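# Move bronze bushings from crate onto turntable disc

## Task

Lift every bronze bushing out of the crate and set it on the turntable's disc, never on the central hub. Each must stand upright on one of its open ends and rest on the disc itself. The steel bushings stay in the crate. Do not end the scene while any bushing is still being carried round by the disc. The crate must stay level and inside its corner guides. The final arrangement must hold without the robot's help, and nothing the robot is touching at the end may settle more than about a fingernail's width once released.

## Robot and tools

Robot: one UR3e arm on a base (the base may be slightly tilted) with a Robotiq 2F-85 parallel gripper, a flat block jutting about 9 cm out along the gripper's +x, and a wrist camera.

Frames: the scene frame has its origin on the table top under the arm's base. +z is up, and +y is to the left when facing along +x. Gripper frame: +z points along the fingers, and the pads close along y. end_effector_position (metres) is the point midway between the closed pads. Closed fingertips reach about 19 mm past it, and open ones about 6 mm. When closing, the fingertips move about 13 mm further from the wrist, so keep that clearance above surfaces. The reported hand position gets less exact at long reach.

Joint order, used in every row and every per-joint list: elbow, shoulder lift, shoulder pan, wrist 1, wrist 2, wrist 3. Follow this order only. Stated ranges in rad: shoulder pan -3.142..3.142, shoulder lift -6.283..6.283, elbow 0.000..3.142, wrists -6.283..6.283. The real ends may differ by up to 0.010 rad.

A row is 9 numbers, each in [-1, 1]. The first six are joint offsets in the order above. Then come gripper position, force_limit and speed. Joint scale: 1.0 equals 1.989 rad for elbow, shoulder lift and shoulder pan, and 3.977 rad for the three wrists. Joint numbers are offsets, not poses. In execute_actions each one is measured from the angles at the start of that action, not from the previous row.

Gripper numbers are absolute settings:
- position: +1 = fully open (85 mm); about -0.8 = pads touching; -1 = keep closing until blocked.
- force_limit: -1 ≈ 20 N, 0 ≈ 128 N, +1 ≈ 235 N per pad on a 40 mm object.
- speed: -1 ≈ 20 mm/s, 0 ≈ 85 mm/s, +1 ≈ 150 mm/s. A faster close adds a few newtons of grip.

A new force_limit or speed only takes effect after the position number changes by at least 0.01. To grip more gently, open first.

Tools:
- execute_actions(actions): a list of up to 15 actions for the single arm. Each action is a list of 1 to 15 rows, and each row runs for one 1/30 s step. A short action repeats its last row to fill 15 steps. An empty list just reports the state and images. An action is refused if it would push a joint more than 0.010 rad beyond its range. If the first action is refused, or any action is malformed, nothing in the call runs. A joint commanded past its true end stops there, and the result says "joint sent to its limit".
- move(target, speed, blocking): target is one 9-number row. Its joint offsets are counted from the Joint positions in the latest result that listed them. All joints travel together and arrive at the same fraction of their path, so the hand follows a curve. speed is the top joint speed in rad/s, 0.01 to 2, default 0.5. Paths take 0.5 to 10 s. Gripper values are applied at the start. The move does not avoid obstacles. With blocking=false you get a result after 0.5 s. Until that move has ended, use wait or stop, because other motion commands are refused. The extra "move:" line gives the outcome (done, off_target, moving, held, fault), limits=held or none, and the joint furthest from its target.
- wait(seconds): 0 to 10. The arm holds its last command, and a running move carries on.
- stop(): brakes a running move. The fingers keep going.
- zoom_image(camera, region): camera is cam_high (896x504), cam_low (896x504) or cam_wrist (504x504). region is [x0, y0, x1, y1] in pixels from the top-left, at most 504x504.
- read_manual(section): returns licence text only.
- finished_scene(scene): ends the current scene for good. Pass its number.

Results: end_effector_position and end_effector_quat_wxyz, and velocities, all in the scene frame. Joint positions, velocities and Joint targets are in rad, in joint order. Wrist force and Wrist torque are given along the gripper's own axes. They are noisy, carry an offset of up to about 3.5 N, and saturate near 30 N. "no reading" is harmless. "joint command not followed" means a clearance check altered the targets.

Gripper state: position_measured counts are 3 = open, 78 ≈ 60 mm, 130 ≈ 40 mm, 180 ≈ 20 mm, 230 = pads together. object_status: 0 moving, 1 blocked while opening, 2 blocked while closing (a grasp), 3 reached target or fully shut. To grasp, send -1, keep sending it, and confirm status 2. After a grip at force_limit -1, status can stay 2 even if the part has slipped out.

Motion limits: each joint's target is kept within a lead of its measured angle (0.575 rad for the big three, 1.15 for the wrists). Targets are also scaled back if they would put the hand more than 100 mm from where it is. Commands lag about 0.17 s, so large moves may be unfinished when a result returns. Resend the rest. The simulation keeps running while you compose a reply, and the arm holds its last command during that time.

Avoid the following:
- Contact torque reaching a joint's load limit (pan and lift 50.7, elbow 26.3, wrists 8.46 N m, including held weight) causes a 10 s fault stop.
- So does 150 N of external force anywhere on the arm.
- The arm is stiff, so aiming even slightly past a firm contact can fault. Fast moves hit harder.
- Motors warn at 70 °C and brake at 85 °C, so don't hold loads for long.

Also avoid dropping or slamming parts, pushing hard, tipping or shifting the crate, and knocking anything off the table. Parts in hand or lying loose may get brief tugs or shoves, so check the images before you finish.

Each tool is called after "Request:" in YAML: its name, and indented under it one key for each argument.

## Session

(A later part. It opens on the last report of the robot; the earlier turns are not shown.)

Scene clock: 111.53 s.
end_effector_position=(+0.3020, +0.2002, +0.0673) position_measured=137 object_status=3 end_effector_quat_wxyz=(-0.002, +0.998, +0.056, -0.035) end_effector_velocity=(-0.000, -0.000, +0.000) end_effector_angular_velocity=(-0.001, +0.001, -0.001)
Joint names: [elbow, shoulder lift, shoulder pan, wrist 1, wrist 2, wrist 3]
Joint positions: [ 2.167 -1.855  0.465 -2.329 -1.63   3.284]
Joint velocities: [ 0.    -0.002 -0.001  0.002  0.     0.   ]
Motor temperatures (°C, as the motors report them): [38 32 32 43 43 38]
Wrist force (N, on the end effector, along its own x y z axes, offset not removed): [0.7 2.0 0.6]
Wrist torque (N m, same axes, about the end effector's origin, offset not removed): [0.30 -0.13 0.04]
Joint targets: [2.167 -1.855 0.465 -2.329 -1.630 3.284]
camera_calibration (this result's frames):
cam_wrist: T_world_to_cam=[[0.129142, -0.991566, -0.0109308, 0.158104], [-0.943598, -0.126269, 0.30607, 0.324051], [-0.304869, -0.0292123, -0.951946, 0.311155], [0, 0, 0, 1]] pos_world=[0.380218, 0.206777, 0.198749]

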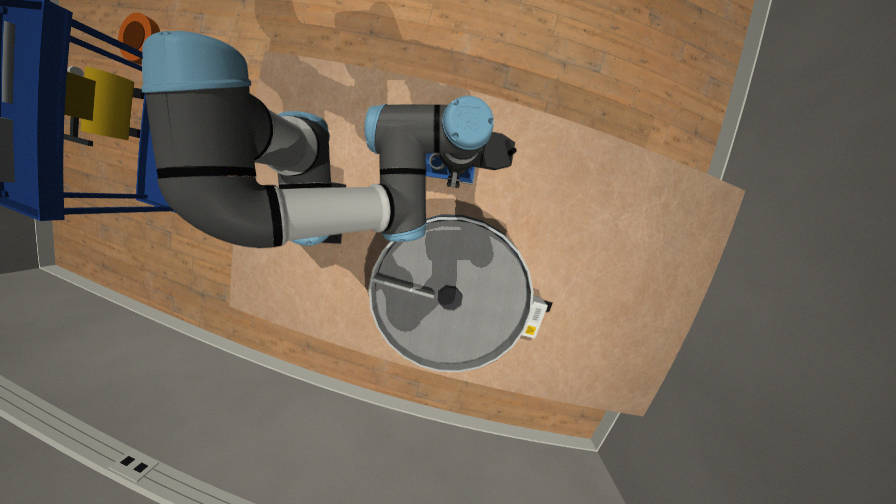

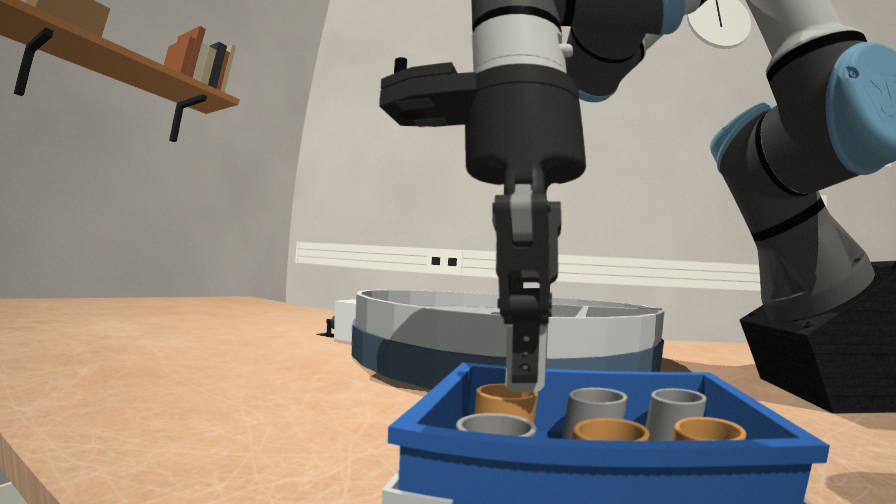

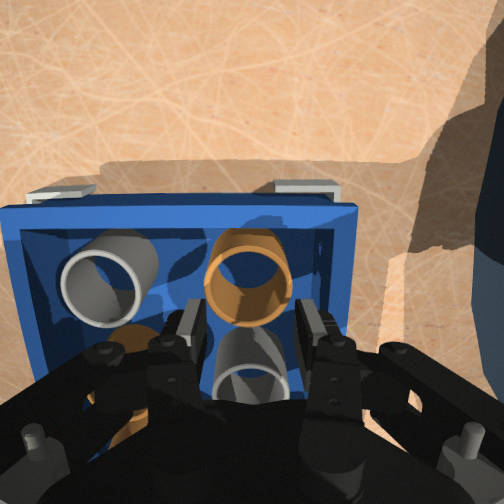

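Request:
move:
  target: [-0.038,0.031,-0.014,0.003,0,-0.007,-0.15,-0.5,0]
  speed: 0.15

Scene clock: 121.23 s.
end_effector_position=(+0.3235, +0.1962, +0.0634) position_measured=148 object_status=3 end_effector_quat_wxyz=(+0.004, +0.998, +0.057, -0.034) end_effector_velocity=(+0.000, +0.000, +0.000) end_effector_angular_velocity=(+0.000, -0.000, +0.002)
Joint names: [elbow, shoulder lift, shoulder pan, wrist 1, wrist 2, wrist 3]
Joint positions: [ 2.092 -1.793  0.437 -2.317 -1.63   3.256]
Joint velocities: [-0.002  0.002  0.001  0.    -0.    -0.001]
Motor temperatures (°C, as the motors report them): [38 32 32 43 43 38]
Wrist force (N, on the end effector, along its own x y z axes, offset not removed): [0.5 1.3 -0.4]
Wrist torque (N m, same axes, about the end effector's origin, offset not removed): [0.18 -0.14 0.02]
Joint targets: [2.091 -1.793 0.437 -2.317 -1.630 3.256]
move: done; limits=none; farthest joint: the shoulder pan, 0.000 radians from its target (0.028 radians at the start)
camera_calibration (this result's frames):
cam_wrist: T_world_to_cam=[[0.132586, -0.991171, 0.000721976, 0.149387], [-0.94418, -0.126079, 0.304348, 0.345276], [-0.30157, -0.0410341, -0.952561, 0.315132], [0, 0, 0, 1]] pos_world=[0.40123, 0.204531, 0.19499]

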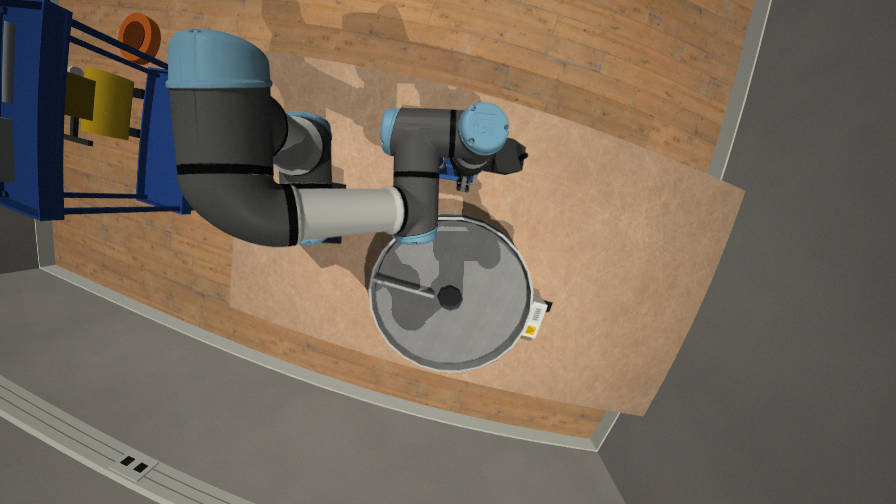

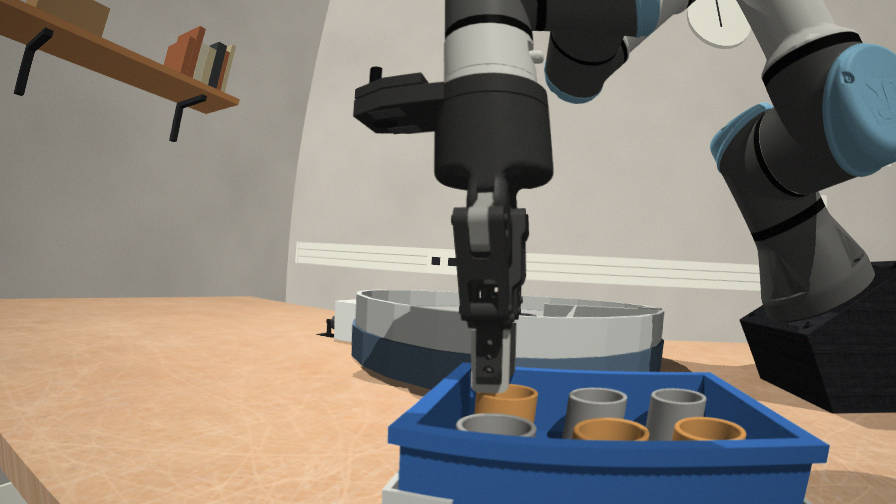

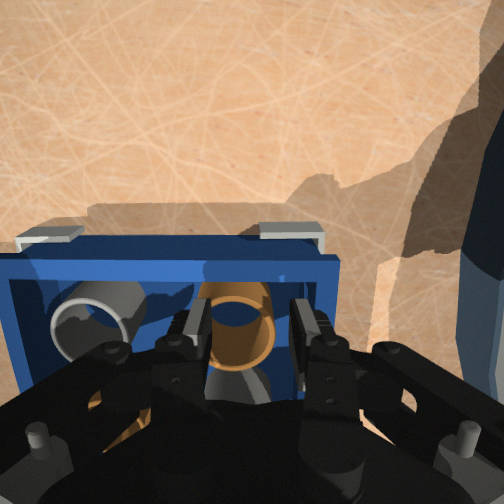

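Request:
move:
  target: [0.005,-0.004,0.012,0,0,0.203,-0.12,-0.5,0]
  speed: 0.5

Request:
move:
  target: [0.004,0.012,0,-0.008,0,0,-0.12,-0.5,0]
  speed: 0.03

Scene clock: 137.23 s.
end_effector_position=(+0.3167, +0.2027, +0.0654) position_measured=144 object_status=3 end_effector_quat_wxyz=(+0.012, +0.944, -0.329, -0.033) end_effector_velocity=(+0.000, -0.001, -0.000) end_effector_angular_velocity=(-0.001, -0.000, -0.004)
Joint names: [elbow, shoulder lift, shoulder pan, wrist 1, wrist 2, wrist 3]
Joint positions: [ 2.102 -1.801  0.461 -2.317 -1.63   4.064]
Joint velocities: [ 0.    -0.    -0.002 -0.    -0.     0.002]
Motor temperatures (°C, as the motors report them): [38 32 32 43 43 38]
Wrist force (N, on the end effector, along its own x y z axes, offset not removed): [1.2 1.5 -0.1]
Wrist torque (N m, same axes, about the end effector's origin, offset not removed): [0.20 -0.21 -0.03]
Joint targets: [2.102 -1.801 0.461 -2.317 -1.630 4.064]
move: done; limits=none; farthest joint: the shoulder pan, 0.000 radians from its target (0.024 radians at the start)
camera_calibration (this result's frames):
cam_wrist: T_world_to_cam=[[-0.606071, -0.7943, 0.0420133, 0.348094], [-0.753, 0.589972, 0.291418, 0.134201], [-0.25626, 0.144984, -0.955673, 0.263431], [0, 0, 0, 1]] pos_world=[0.37953, 0.159123, 0.19802]

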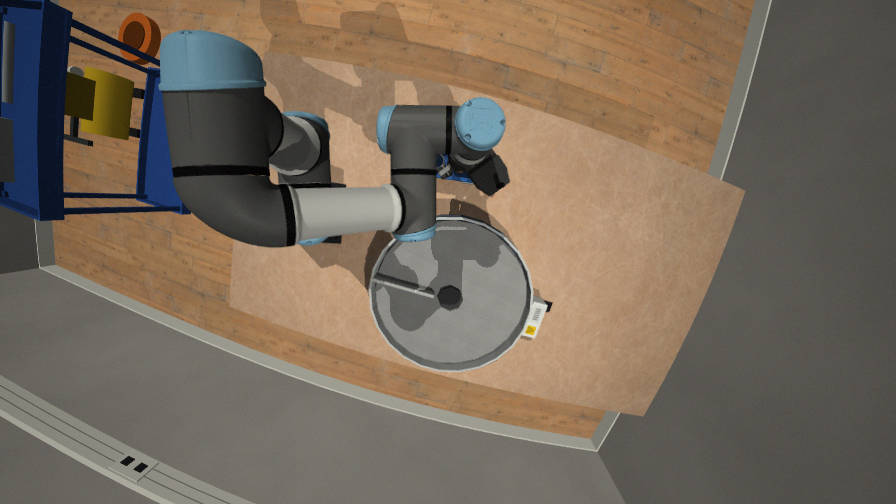

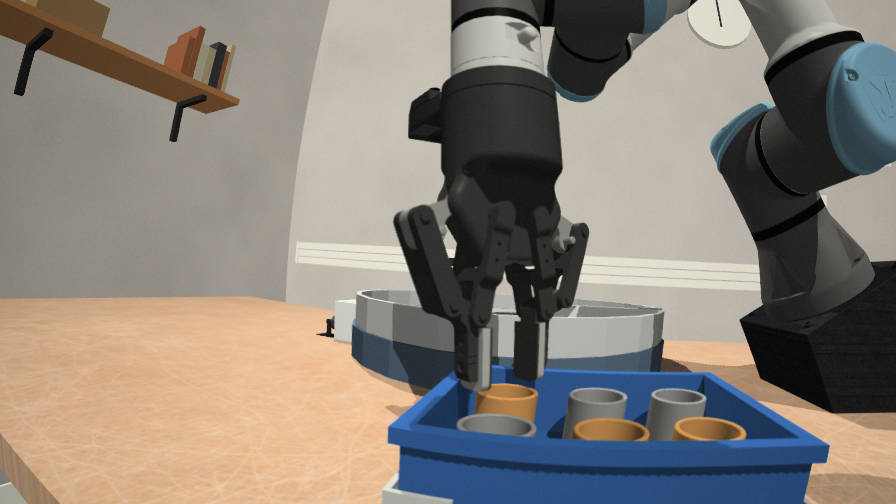

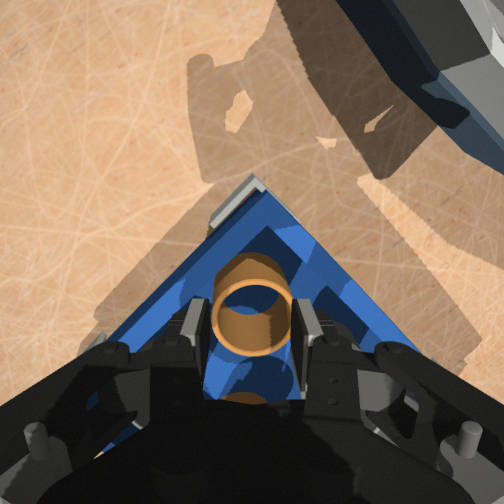

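Scene clock: 138.63 s.
end_effector_position=(+0.3172, +0.2033, +0.0594) position_measured=144 object_status=3 end_effector_quat_wxyz=(+0.012, +0.944, -0.329, -0.033) end_effector_velocity=(-0.000, -0.001, -0.001) end_effector_angular_velocity=(-0.002, +0.003, -0.001)
Joint names: [elbow, shoulder lift, shoulder pan, wrist 1, wrist 2, wrist 3]
Joint positions: [ 2.109 -1.778  0.461 -2.348 -1.63   4.064]
Joint velocities: [ 0.     0.003 -0.002  0.    -0.     0.   ]
Motor temperatures (°C, as the motors report them): [38 32 32 43 43 38]
Wrist force (N, on the end effector, along its own x y z axes, offset not removed): [-25.0 30.0 -30.0]
Wrist torque (N m, same axes, about the end effector's origin, offset not removed): [-4.95 -0.04 0.15]
Joint targets: [2.110 -1.777 0.461 -2.349 -1.630 4.064]
move: done; limits=none; farthest joint: the shoulder lift, 0.001 radians from its target (0.024 radians at the start)
camera_calibration (this result's frames):
cam_wrist: T_world_to_cam=[[-0.605979, -0.794379, 0.0418537, 0.349088], [-0.753176, 0.589887, 0.291134, 0.136057], [-0.25596, 0.144898, -0.955766, 0.257604], [0, 0, 0, 1]] pos_world=[0.379951, 0.159724, 0.191987]

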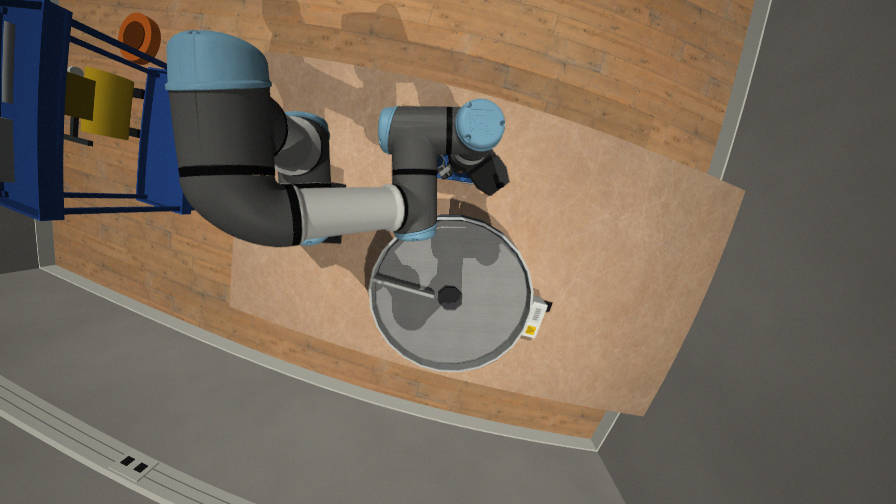

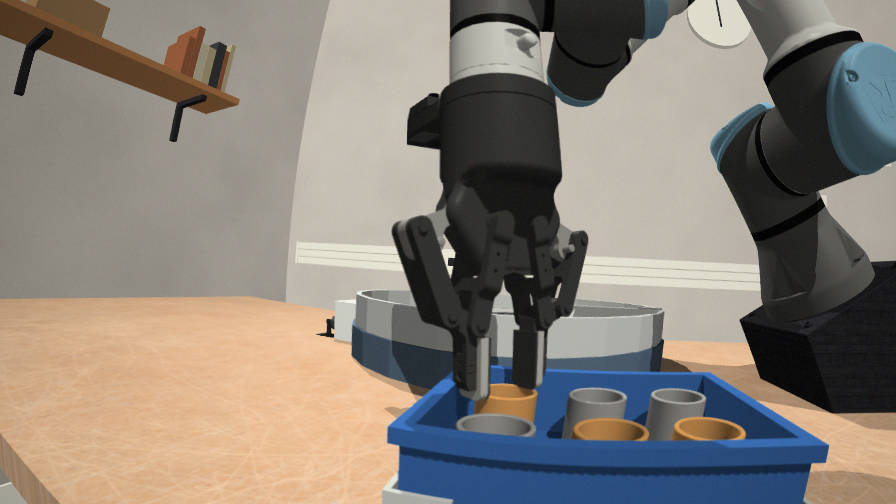

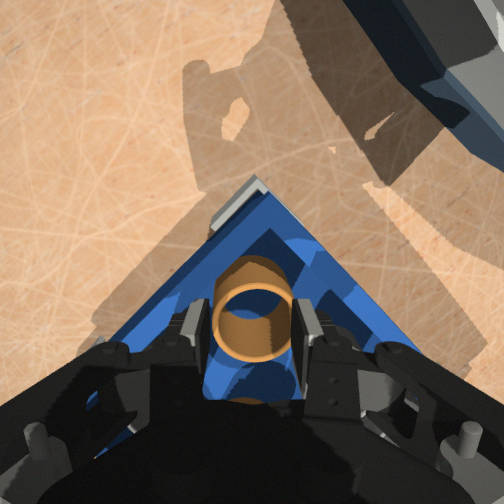

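Request:
move:
  target: [-0.004,-0.012,0,0.008,0,0,-0.15,-0.5,0]
  speed: 0.1

Request:
move:
  target: [0.008,-0.007,0.004,-0.001,0,0,-0.15,-0.5,0]
  speed: 0.1

Request:
move:
  target: [0.004,0.012,0,-0.008,0,0,-0.15,-0.5,0]
  speed: 0.03

Scene clock: 143.63 s.
end_effector_position=(+0.3167, +0.2027, +0.0656) position_measured=148 object_status=3 end_effector_quat_wxyz=(+0.012, +0.944, -0.329, -0.033) end_effector_velocity=(-0.000, -0.000, +0.000) end_effector_angular_velocity=(-0.000, +0.001, -0.000)
Joint names: [elbow, shoulder lift, shoulder pan, wrist 1, wrist 2, wrist 3]
Joint positions: [ 2.102 -1.802  0.461 -2.317 -1.63   4.063]
Joint velocities: [ 0.    -0.002 -0.     0.002  0.     0.   ]
Motor temperatures (°C, as the motors report them): [38 32 32 43 43 38]
Wrist force (N, on the end effector, along its own x y z axes, offset not removed): [0.4 0.9 -0.2]
Wrist torque (N m, same axes, about the end effector's origin, offset not removed): [0.10 -0.10 0.03]
Joint targets: [2.101 -1.802 0.461 -2.316 -1.630 4.064]
move: done; limits=none; farthest joint: the wrist 1, 0.001 radians from its target (0.032 radians at the start)
camera_calibration (this result's frames):
cam_wrist: T_world_to_cam=[[-0.605934, -0.794412, 0.0418747, 0.348094], [-0.7532, 0.589847, 0.291153, 0.134294], [-0.255995, 0.14488, -0.95576, 0.263517], [0, 0, 0, 1]] pos_world=[0.379531, 0.15914, 0.198182]

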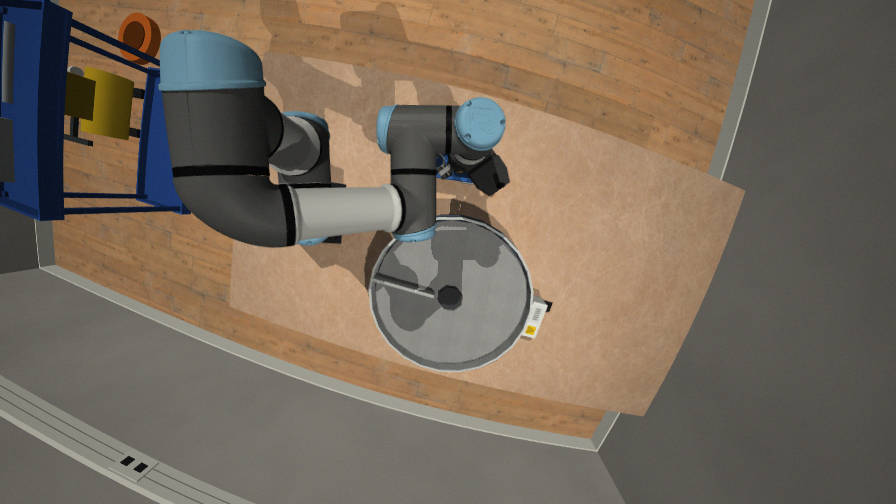

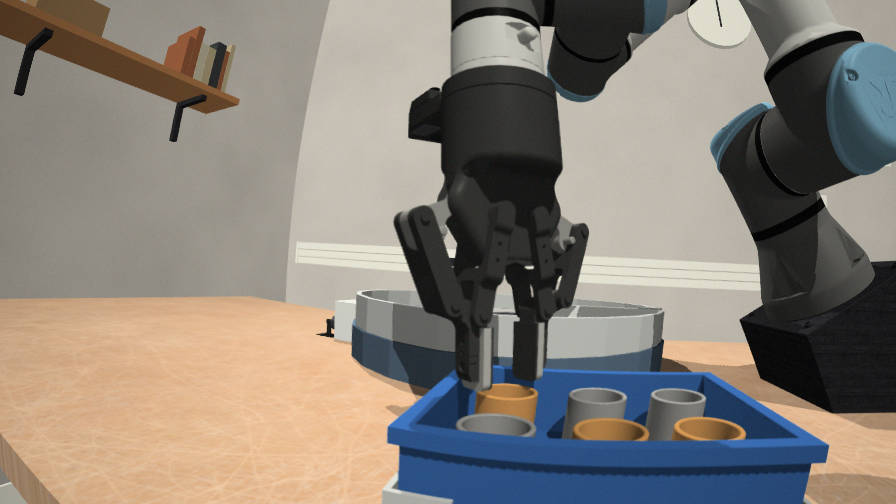

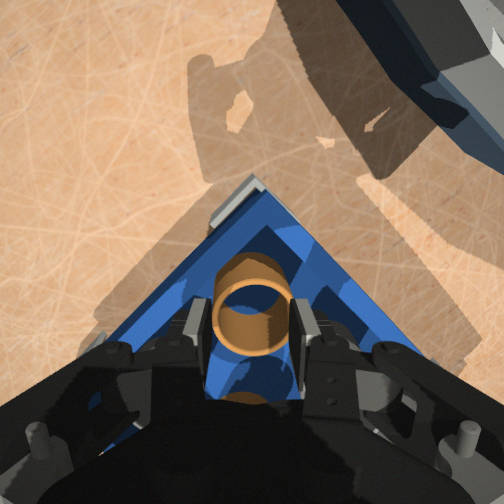

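Scene clock: 144.43 s.
end_effector_position=(+0.3124, +0.2042, +0.0670) position_measured=148 object_status=3 end_effector_quat_wxyz=(+0.010, +0.945, -0.326, -0.033) end_effector_velocity=(-0.001, +0.000, +0.000) end_effector_angular_velocity=(+0.001, +0.000, +0.001)
Joint names: [elbow, shoulder lift, shoulder pan, wrist 1, wrist 2, wrist 3]
Joint positions: [ 2.117 -1.816  0.469 -2.321 -1.63   4.063]
Joint velocities: [ 0.003 -0.002  0.002 -0.001  0.    -0.   ]
Motor temperatures (°C, as the motors report them): [38 32 32 43 43 38]
Wrist force (N, on the end effector, along its own x y z axes, offset not removed): [0.9 1.6 0.3]
Wrist torque (N m, same axes, about the end effector's origin, offset not removed): [0.25 -0.14 0.02]
Joint targets: [2.117 -1.816 0.469 -2.321 -1.630 4.063]
move: done; limits=none; farthest joint: the elbow, 0.001 radians from its target (0.016 radians at the start)
camera_calibration (this result's frames):
cam_wrist: T_world_to_cam=[[-0.600686, -0.798603, 0.0375352, 0.346141], [-0.757531, 0.583546, 0.29261, 0.132295], [-0.255583, 0.147333, -0.955495, 0.26289], [0, 0, 0, 1]] pos_world=[0.37533, 0.160497, 0.199487]

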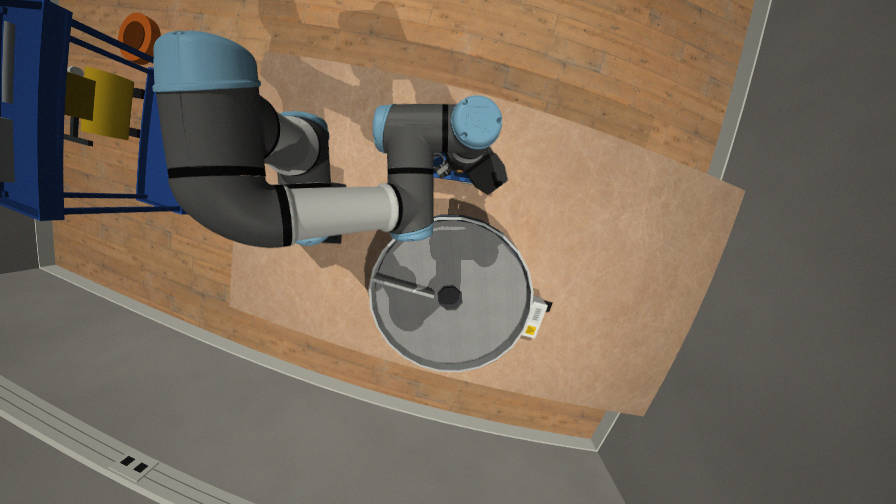

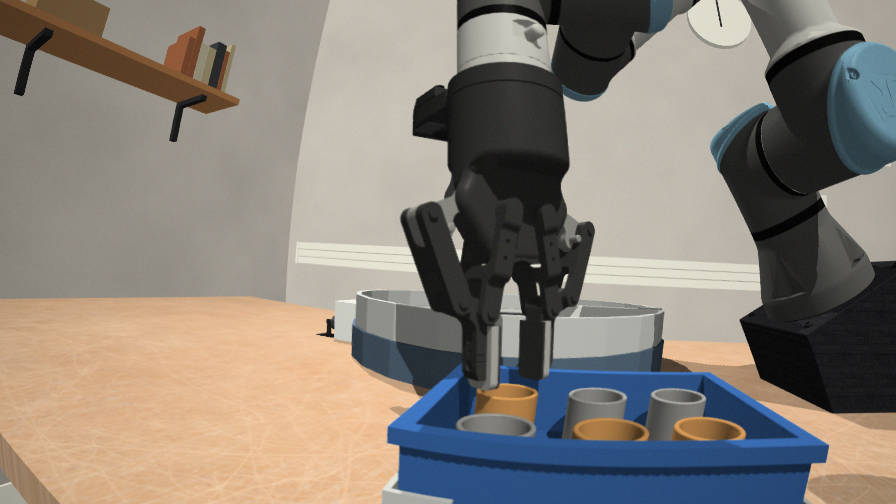

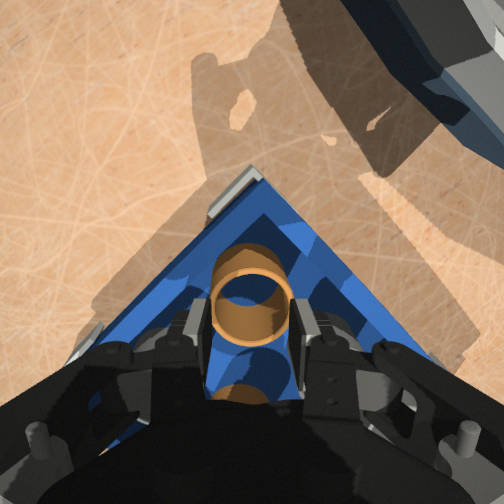

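Scene clock: 145.80 s.
end_effector_position=(+0.3129, +0.2048, +0.0609) position_measured=148 object_status=3 end_effector_quat_wxyz=(+0.010, +0.945, -0.326, -0.032) end_effector_velocity=(-0.001, -0.000, -0.001) end_effector_angular_velocity=(-0.001, +0.002, -0.000)
Joint names: [elbow, shoulder lift, shoulder pan, wrist 1, wrist 2, wrist 3]
Joint positions: [ 2.125 -1.792  0.469 -2.352 -1.63   4.063]
Joint velocities: [ 0.002  0.002 -0.    -0.002 -0.     0.   ]
Motor temperatures (°C, as the motors report them): [38 32 32 43 43 38]
Wrist force (N, on the end effector, along its own x y z axes, offset not removed): [-2.0 2.4 -21.2]
Wrist torque (N m, same axes, about the end effector's origin, offset not removed): [0.50 -0.16 -0.02]
Joint targets: [2.125 -1.792 0.469 -2.352 -1.630 4.063]
move: done; limits=none; farthest joint: the wrist 1, 0.001 radians from its target (0.032 radians at the start)
camera_calibration (this result's frames):
cam_wrist: T_world_to_cam=[[-0.600696, -0.798608, 0.0372948, 0.347195], [-0.757615, 0.583519, 0.292447, 0.134118], [-0.255313, 0.147416, -0.955554, 0.257046], [0, 0, 0, 1]] pos_world=[0.375796, 0.161119, 0.193451]

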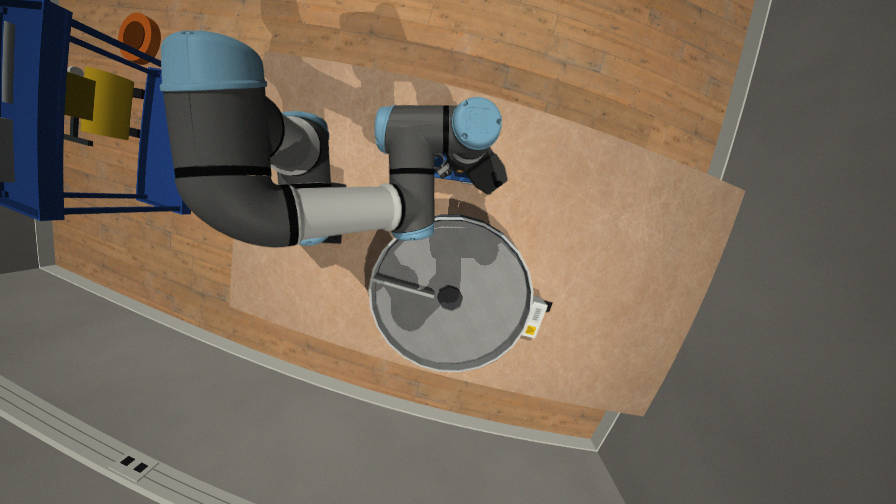

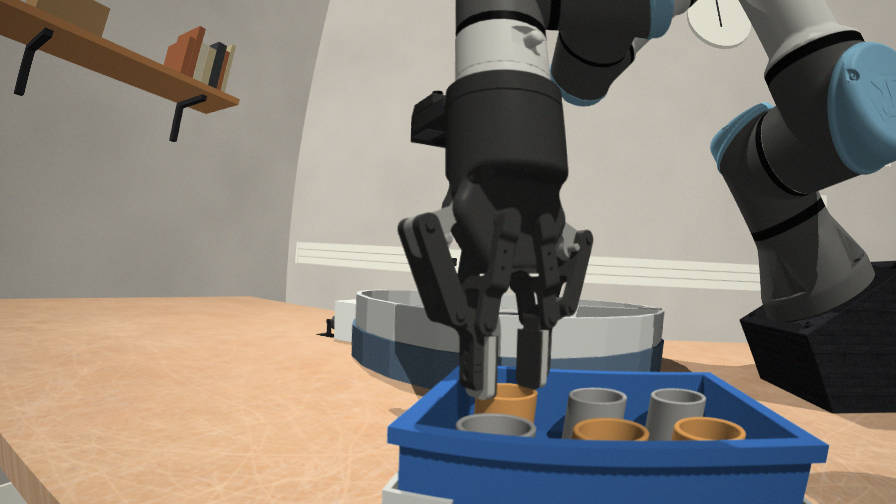

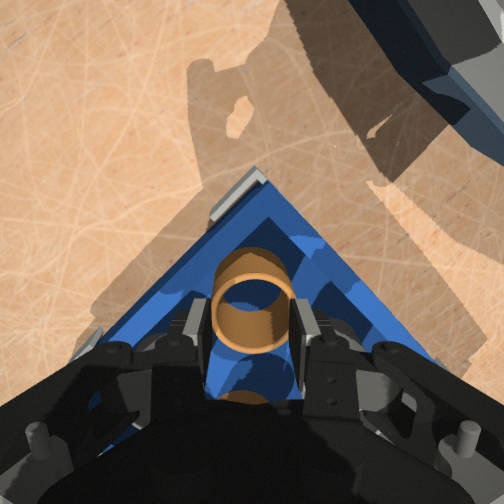

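Request:
move:
  target: [-0.003,-0.008,0,0.006,0,0,0.0,-0.5,0]
  speed: 0.1

Request:
move:
  target: [0.005,0.016,0,-0.010,0,0,0.0,-0.5,0]
  speed: 0.03

Scene clock: 149.93 s.
end_effector_position=(+0.3123, +0.2043, +0.0649) position_measured=129 object_status=3 end_effector_quat_wxyz=(+0.011, +0.945, -0.326, -0.033) end_effector_velocity=(+0.000, -0.000, +0.000) end_effector_angular_velocity=(-0.000, +0.000, -0.001)
Joint names: [elbow, shoulder lift, shoulder pan, wrist 1, wrist 2, wrist 3]
Joint positions: [ 2.119 -1.808  0.469 -2.329 -1.63   4.063]
Joint velocities: [-0.    -0.002 -0.001  0.002  0.     0.   ]
Motor temperatures (°C, as the motors report them): [38 32 32 43 43 38]
Wrist force (N, on the end effector, along its own x y z axes, offset not removed): [1.1 1.3 0.7]
Wrist torque (N m, same axes, about the end effector's origin, offset not removed): [0.16 -0.16 -0.01]
Joint targets: [2.119 -1.808 0.469 -2.328 -1.630 4.063]
move: done; limits=none; farthest joint: the shoulder pan, 0.000 radians from its target (0.000 radians at the start)
camera_calibration (this result's frames):
cam_wrist: T_world_to_cam=[[-0.600504, -0.798677, 0.038855, 0.346086], [-0.757146, 0.583561, 0.293576, 0.132506], [-0.257146, 0.146875, -0.955146, 0.261452], [0, 0, 0, 1]] pos_world=[0.375384, 0.160685, 0.197377]

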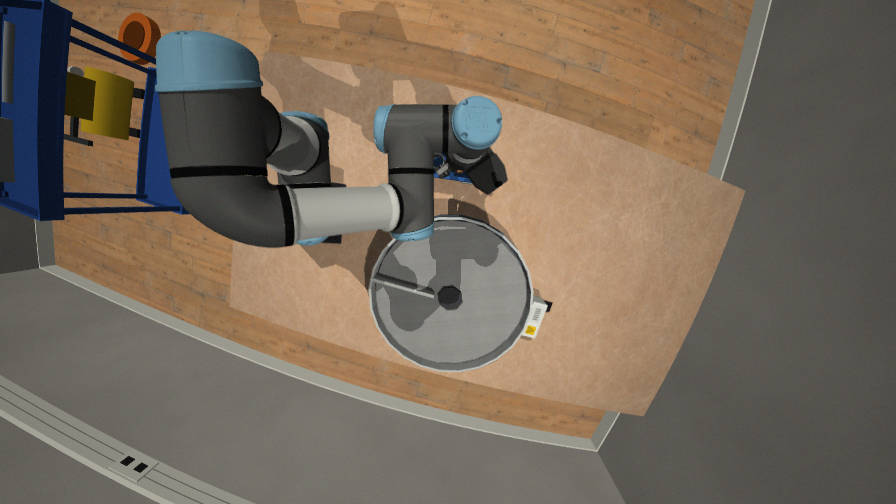

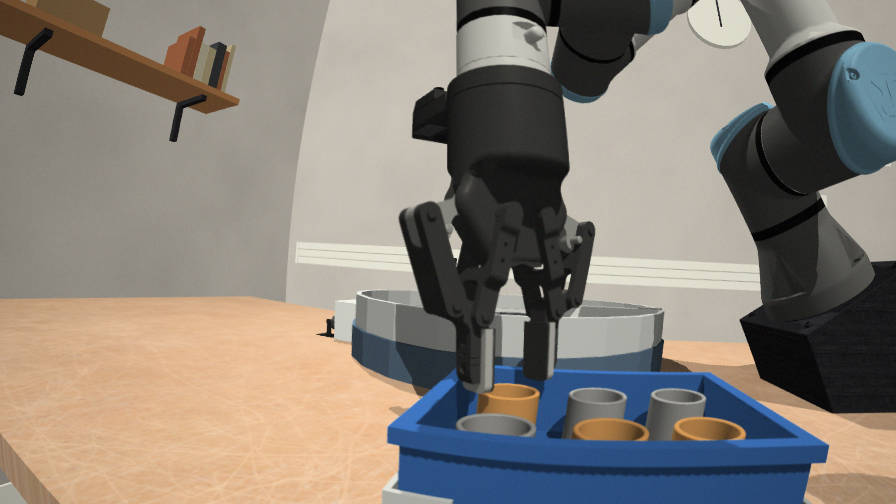

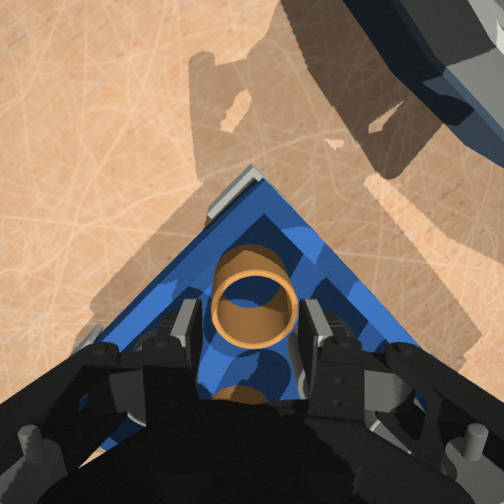

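Scene clock: 151.60 s.
end_effector_position=(+0.3124, +0.2050, +0.0568) position_measured=128 object_status=3 end_effector_quat_wxyz=(+0.011, +0.945, -0.326, -0.034) end_effector_velocity=(+0.000, +0.000, -0.001) end_effector_angular_velocity=(+0.001, +0.000, -0.001)
Joint names: [elbow, shoulder lift, shoulder pan, wrist 1, wrist 2, wrist 3]
Joint positions: [ 2.129 -1.776  0.469 -2.368 -1.631  4.063]
Joint velocities: [-0.001  0.003 -0.001 -0.002  0.001  0.   ]
Motor temperatures (°C, as the motors report them): [38 32 32 43 43 38]
Wrist force (N, on the end effector, along its own x y z axes, offset not removed): [-14.8 30.0 -30.0]
Wrist torque (N m, same axes, about the end effector's origin, offset not removed): [-4.44 -0.27 0.39]
Joint targets: [2.129 -1.776 0.469 -2.368 -1.630 4.063]
move: done; limits=none; farthest joint: the wrist 1, 0.001 radians from its target (0.040 radians at the start)
camera_calibration (this result's frames):
cam_wrist: T_world_to_cam=[[-0.600242, -0.798807, 0.0402044, 0.346892], [-0.756826, 0.583518, 0.294484, 0.134425], [-0.258696, 0.146334, -0.95481, 0.254204], [0, 0, 0, 1]] pos_world=[0.375717, 0.161462, 0.189184]

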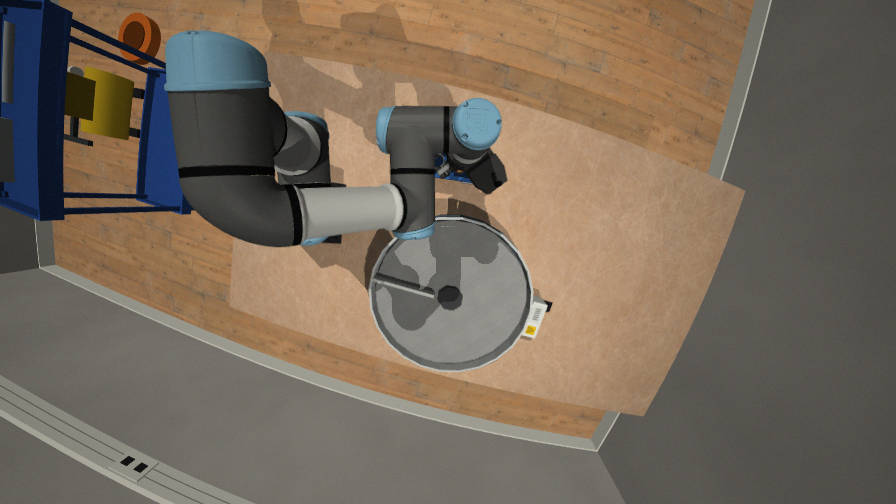

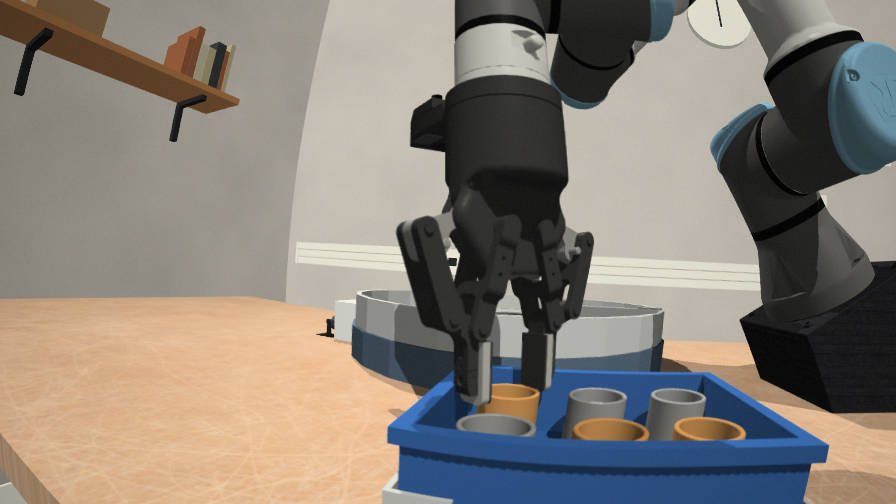

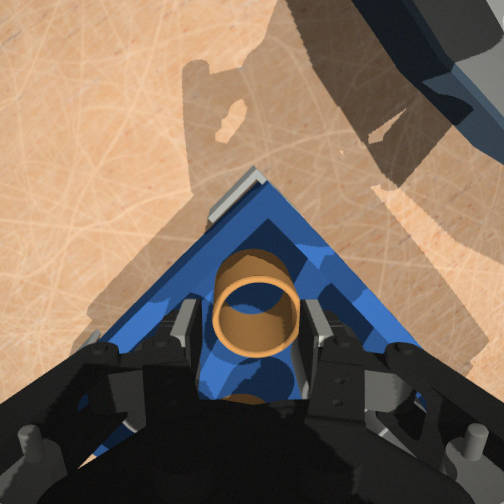

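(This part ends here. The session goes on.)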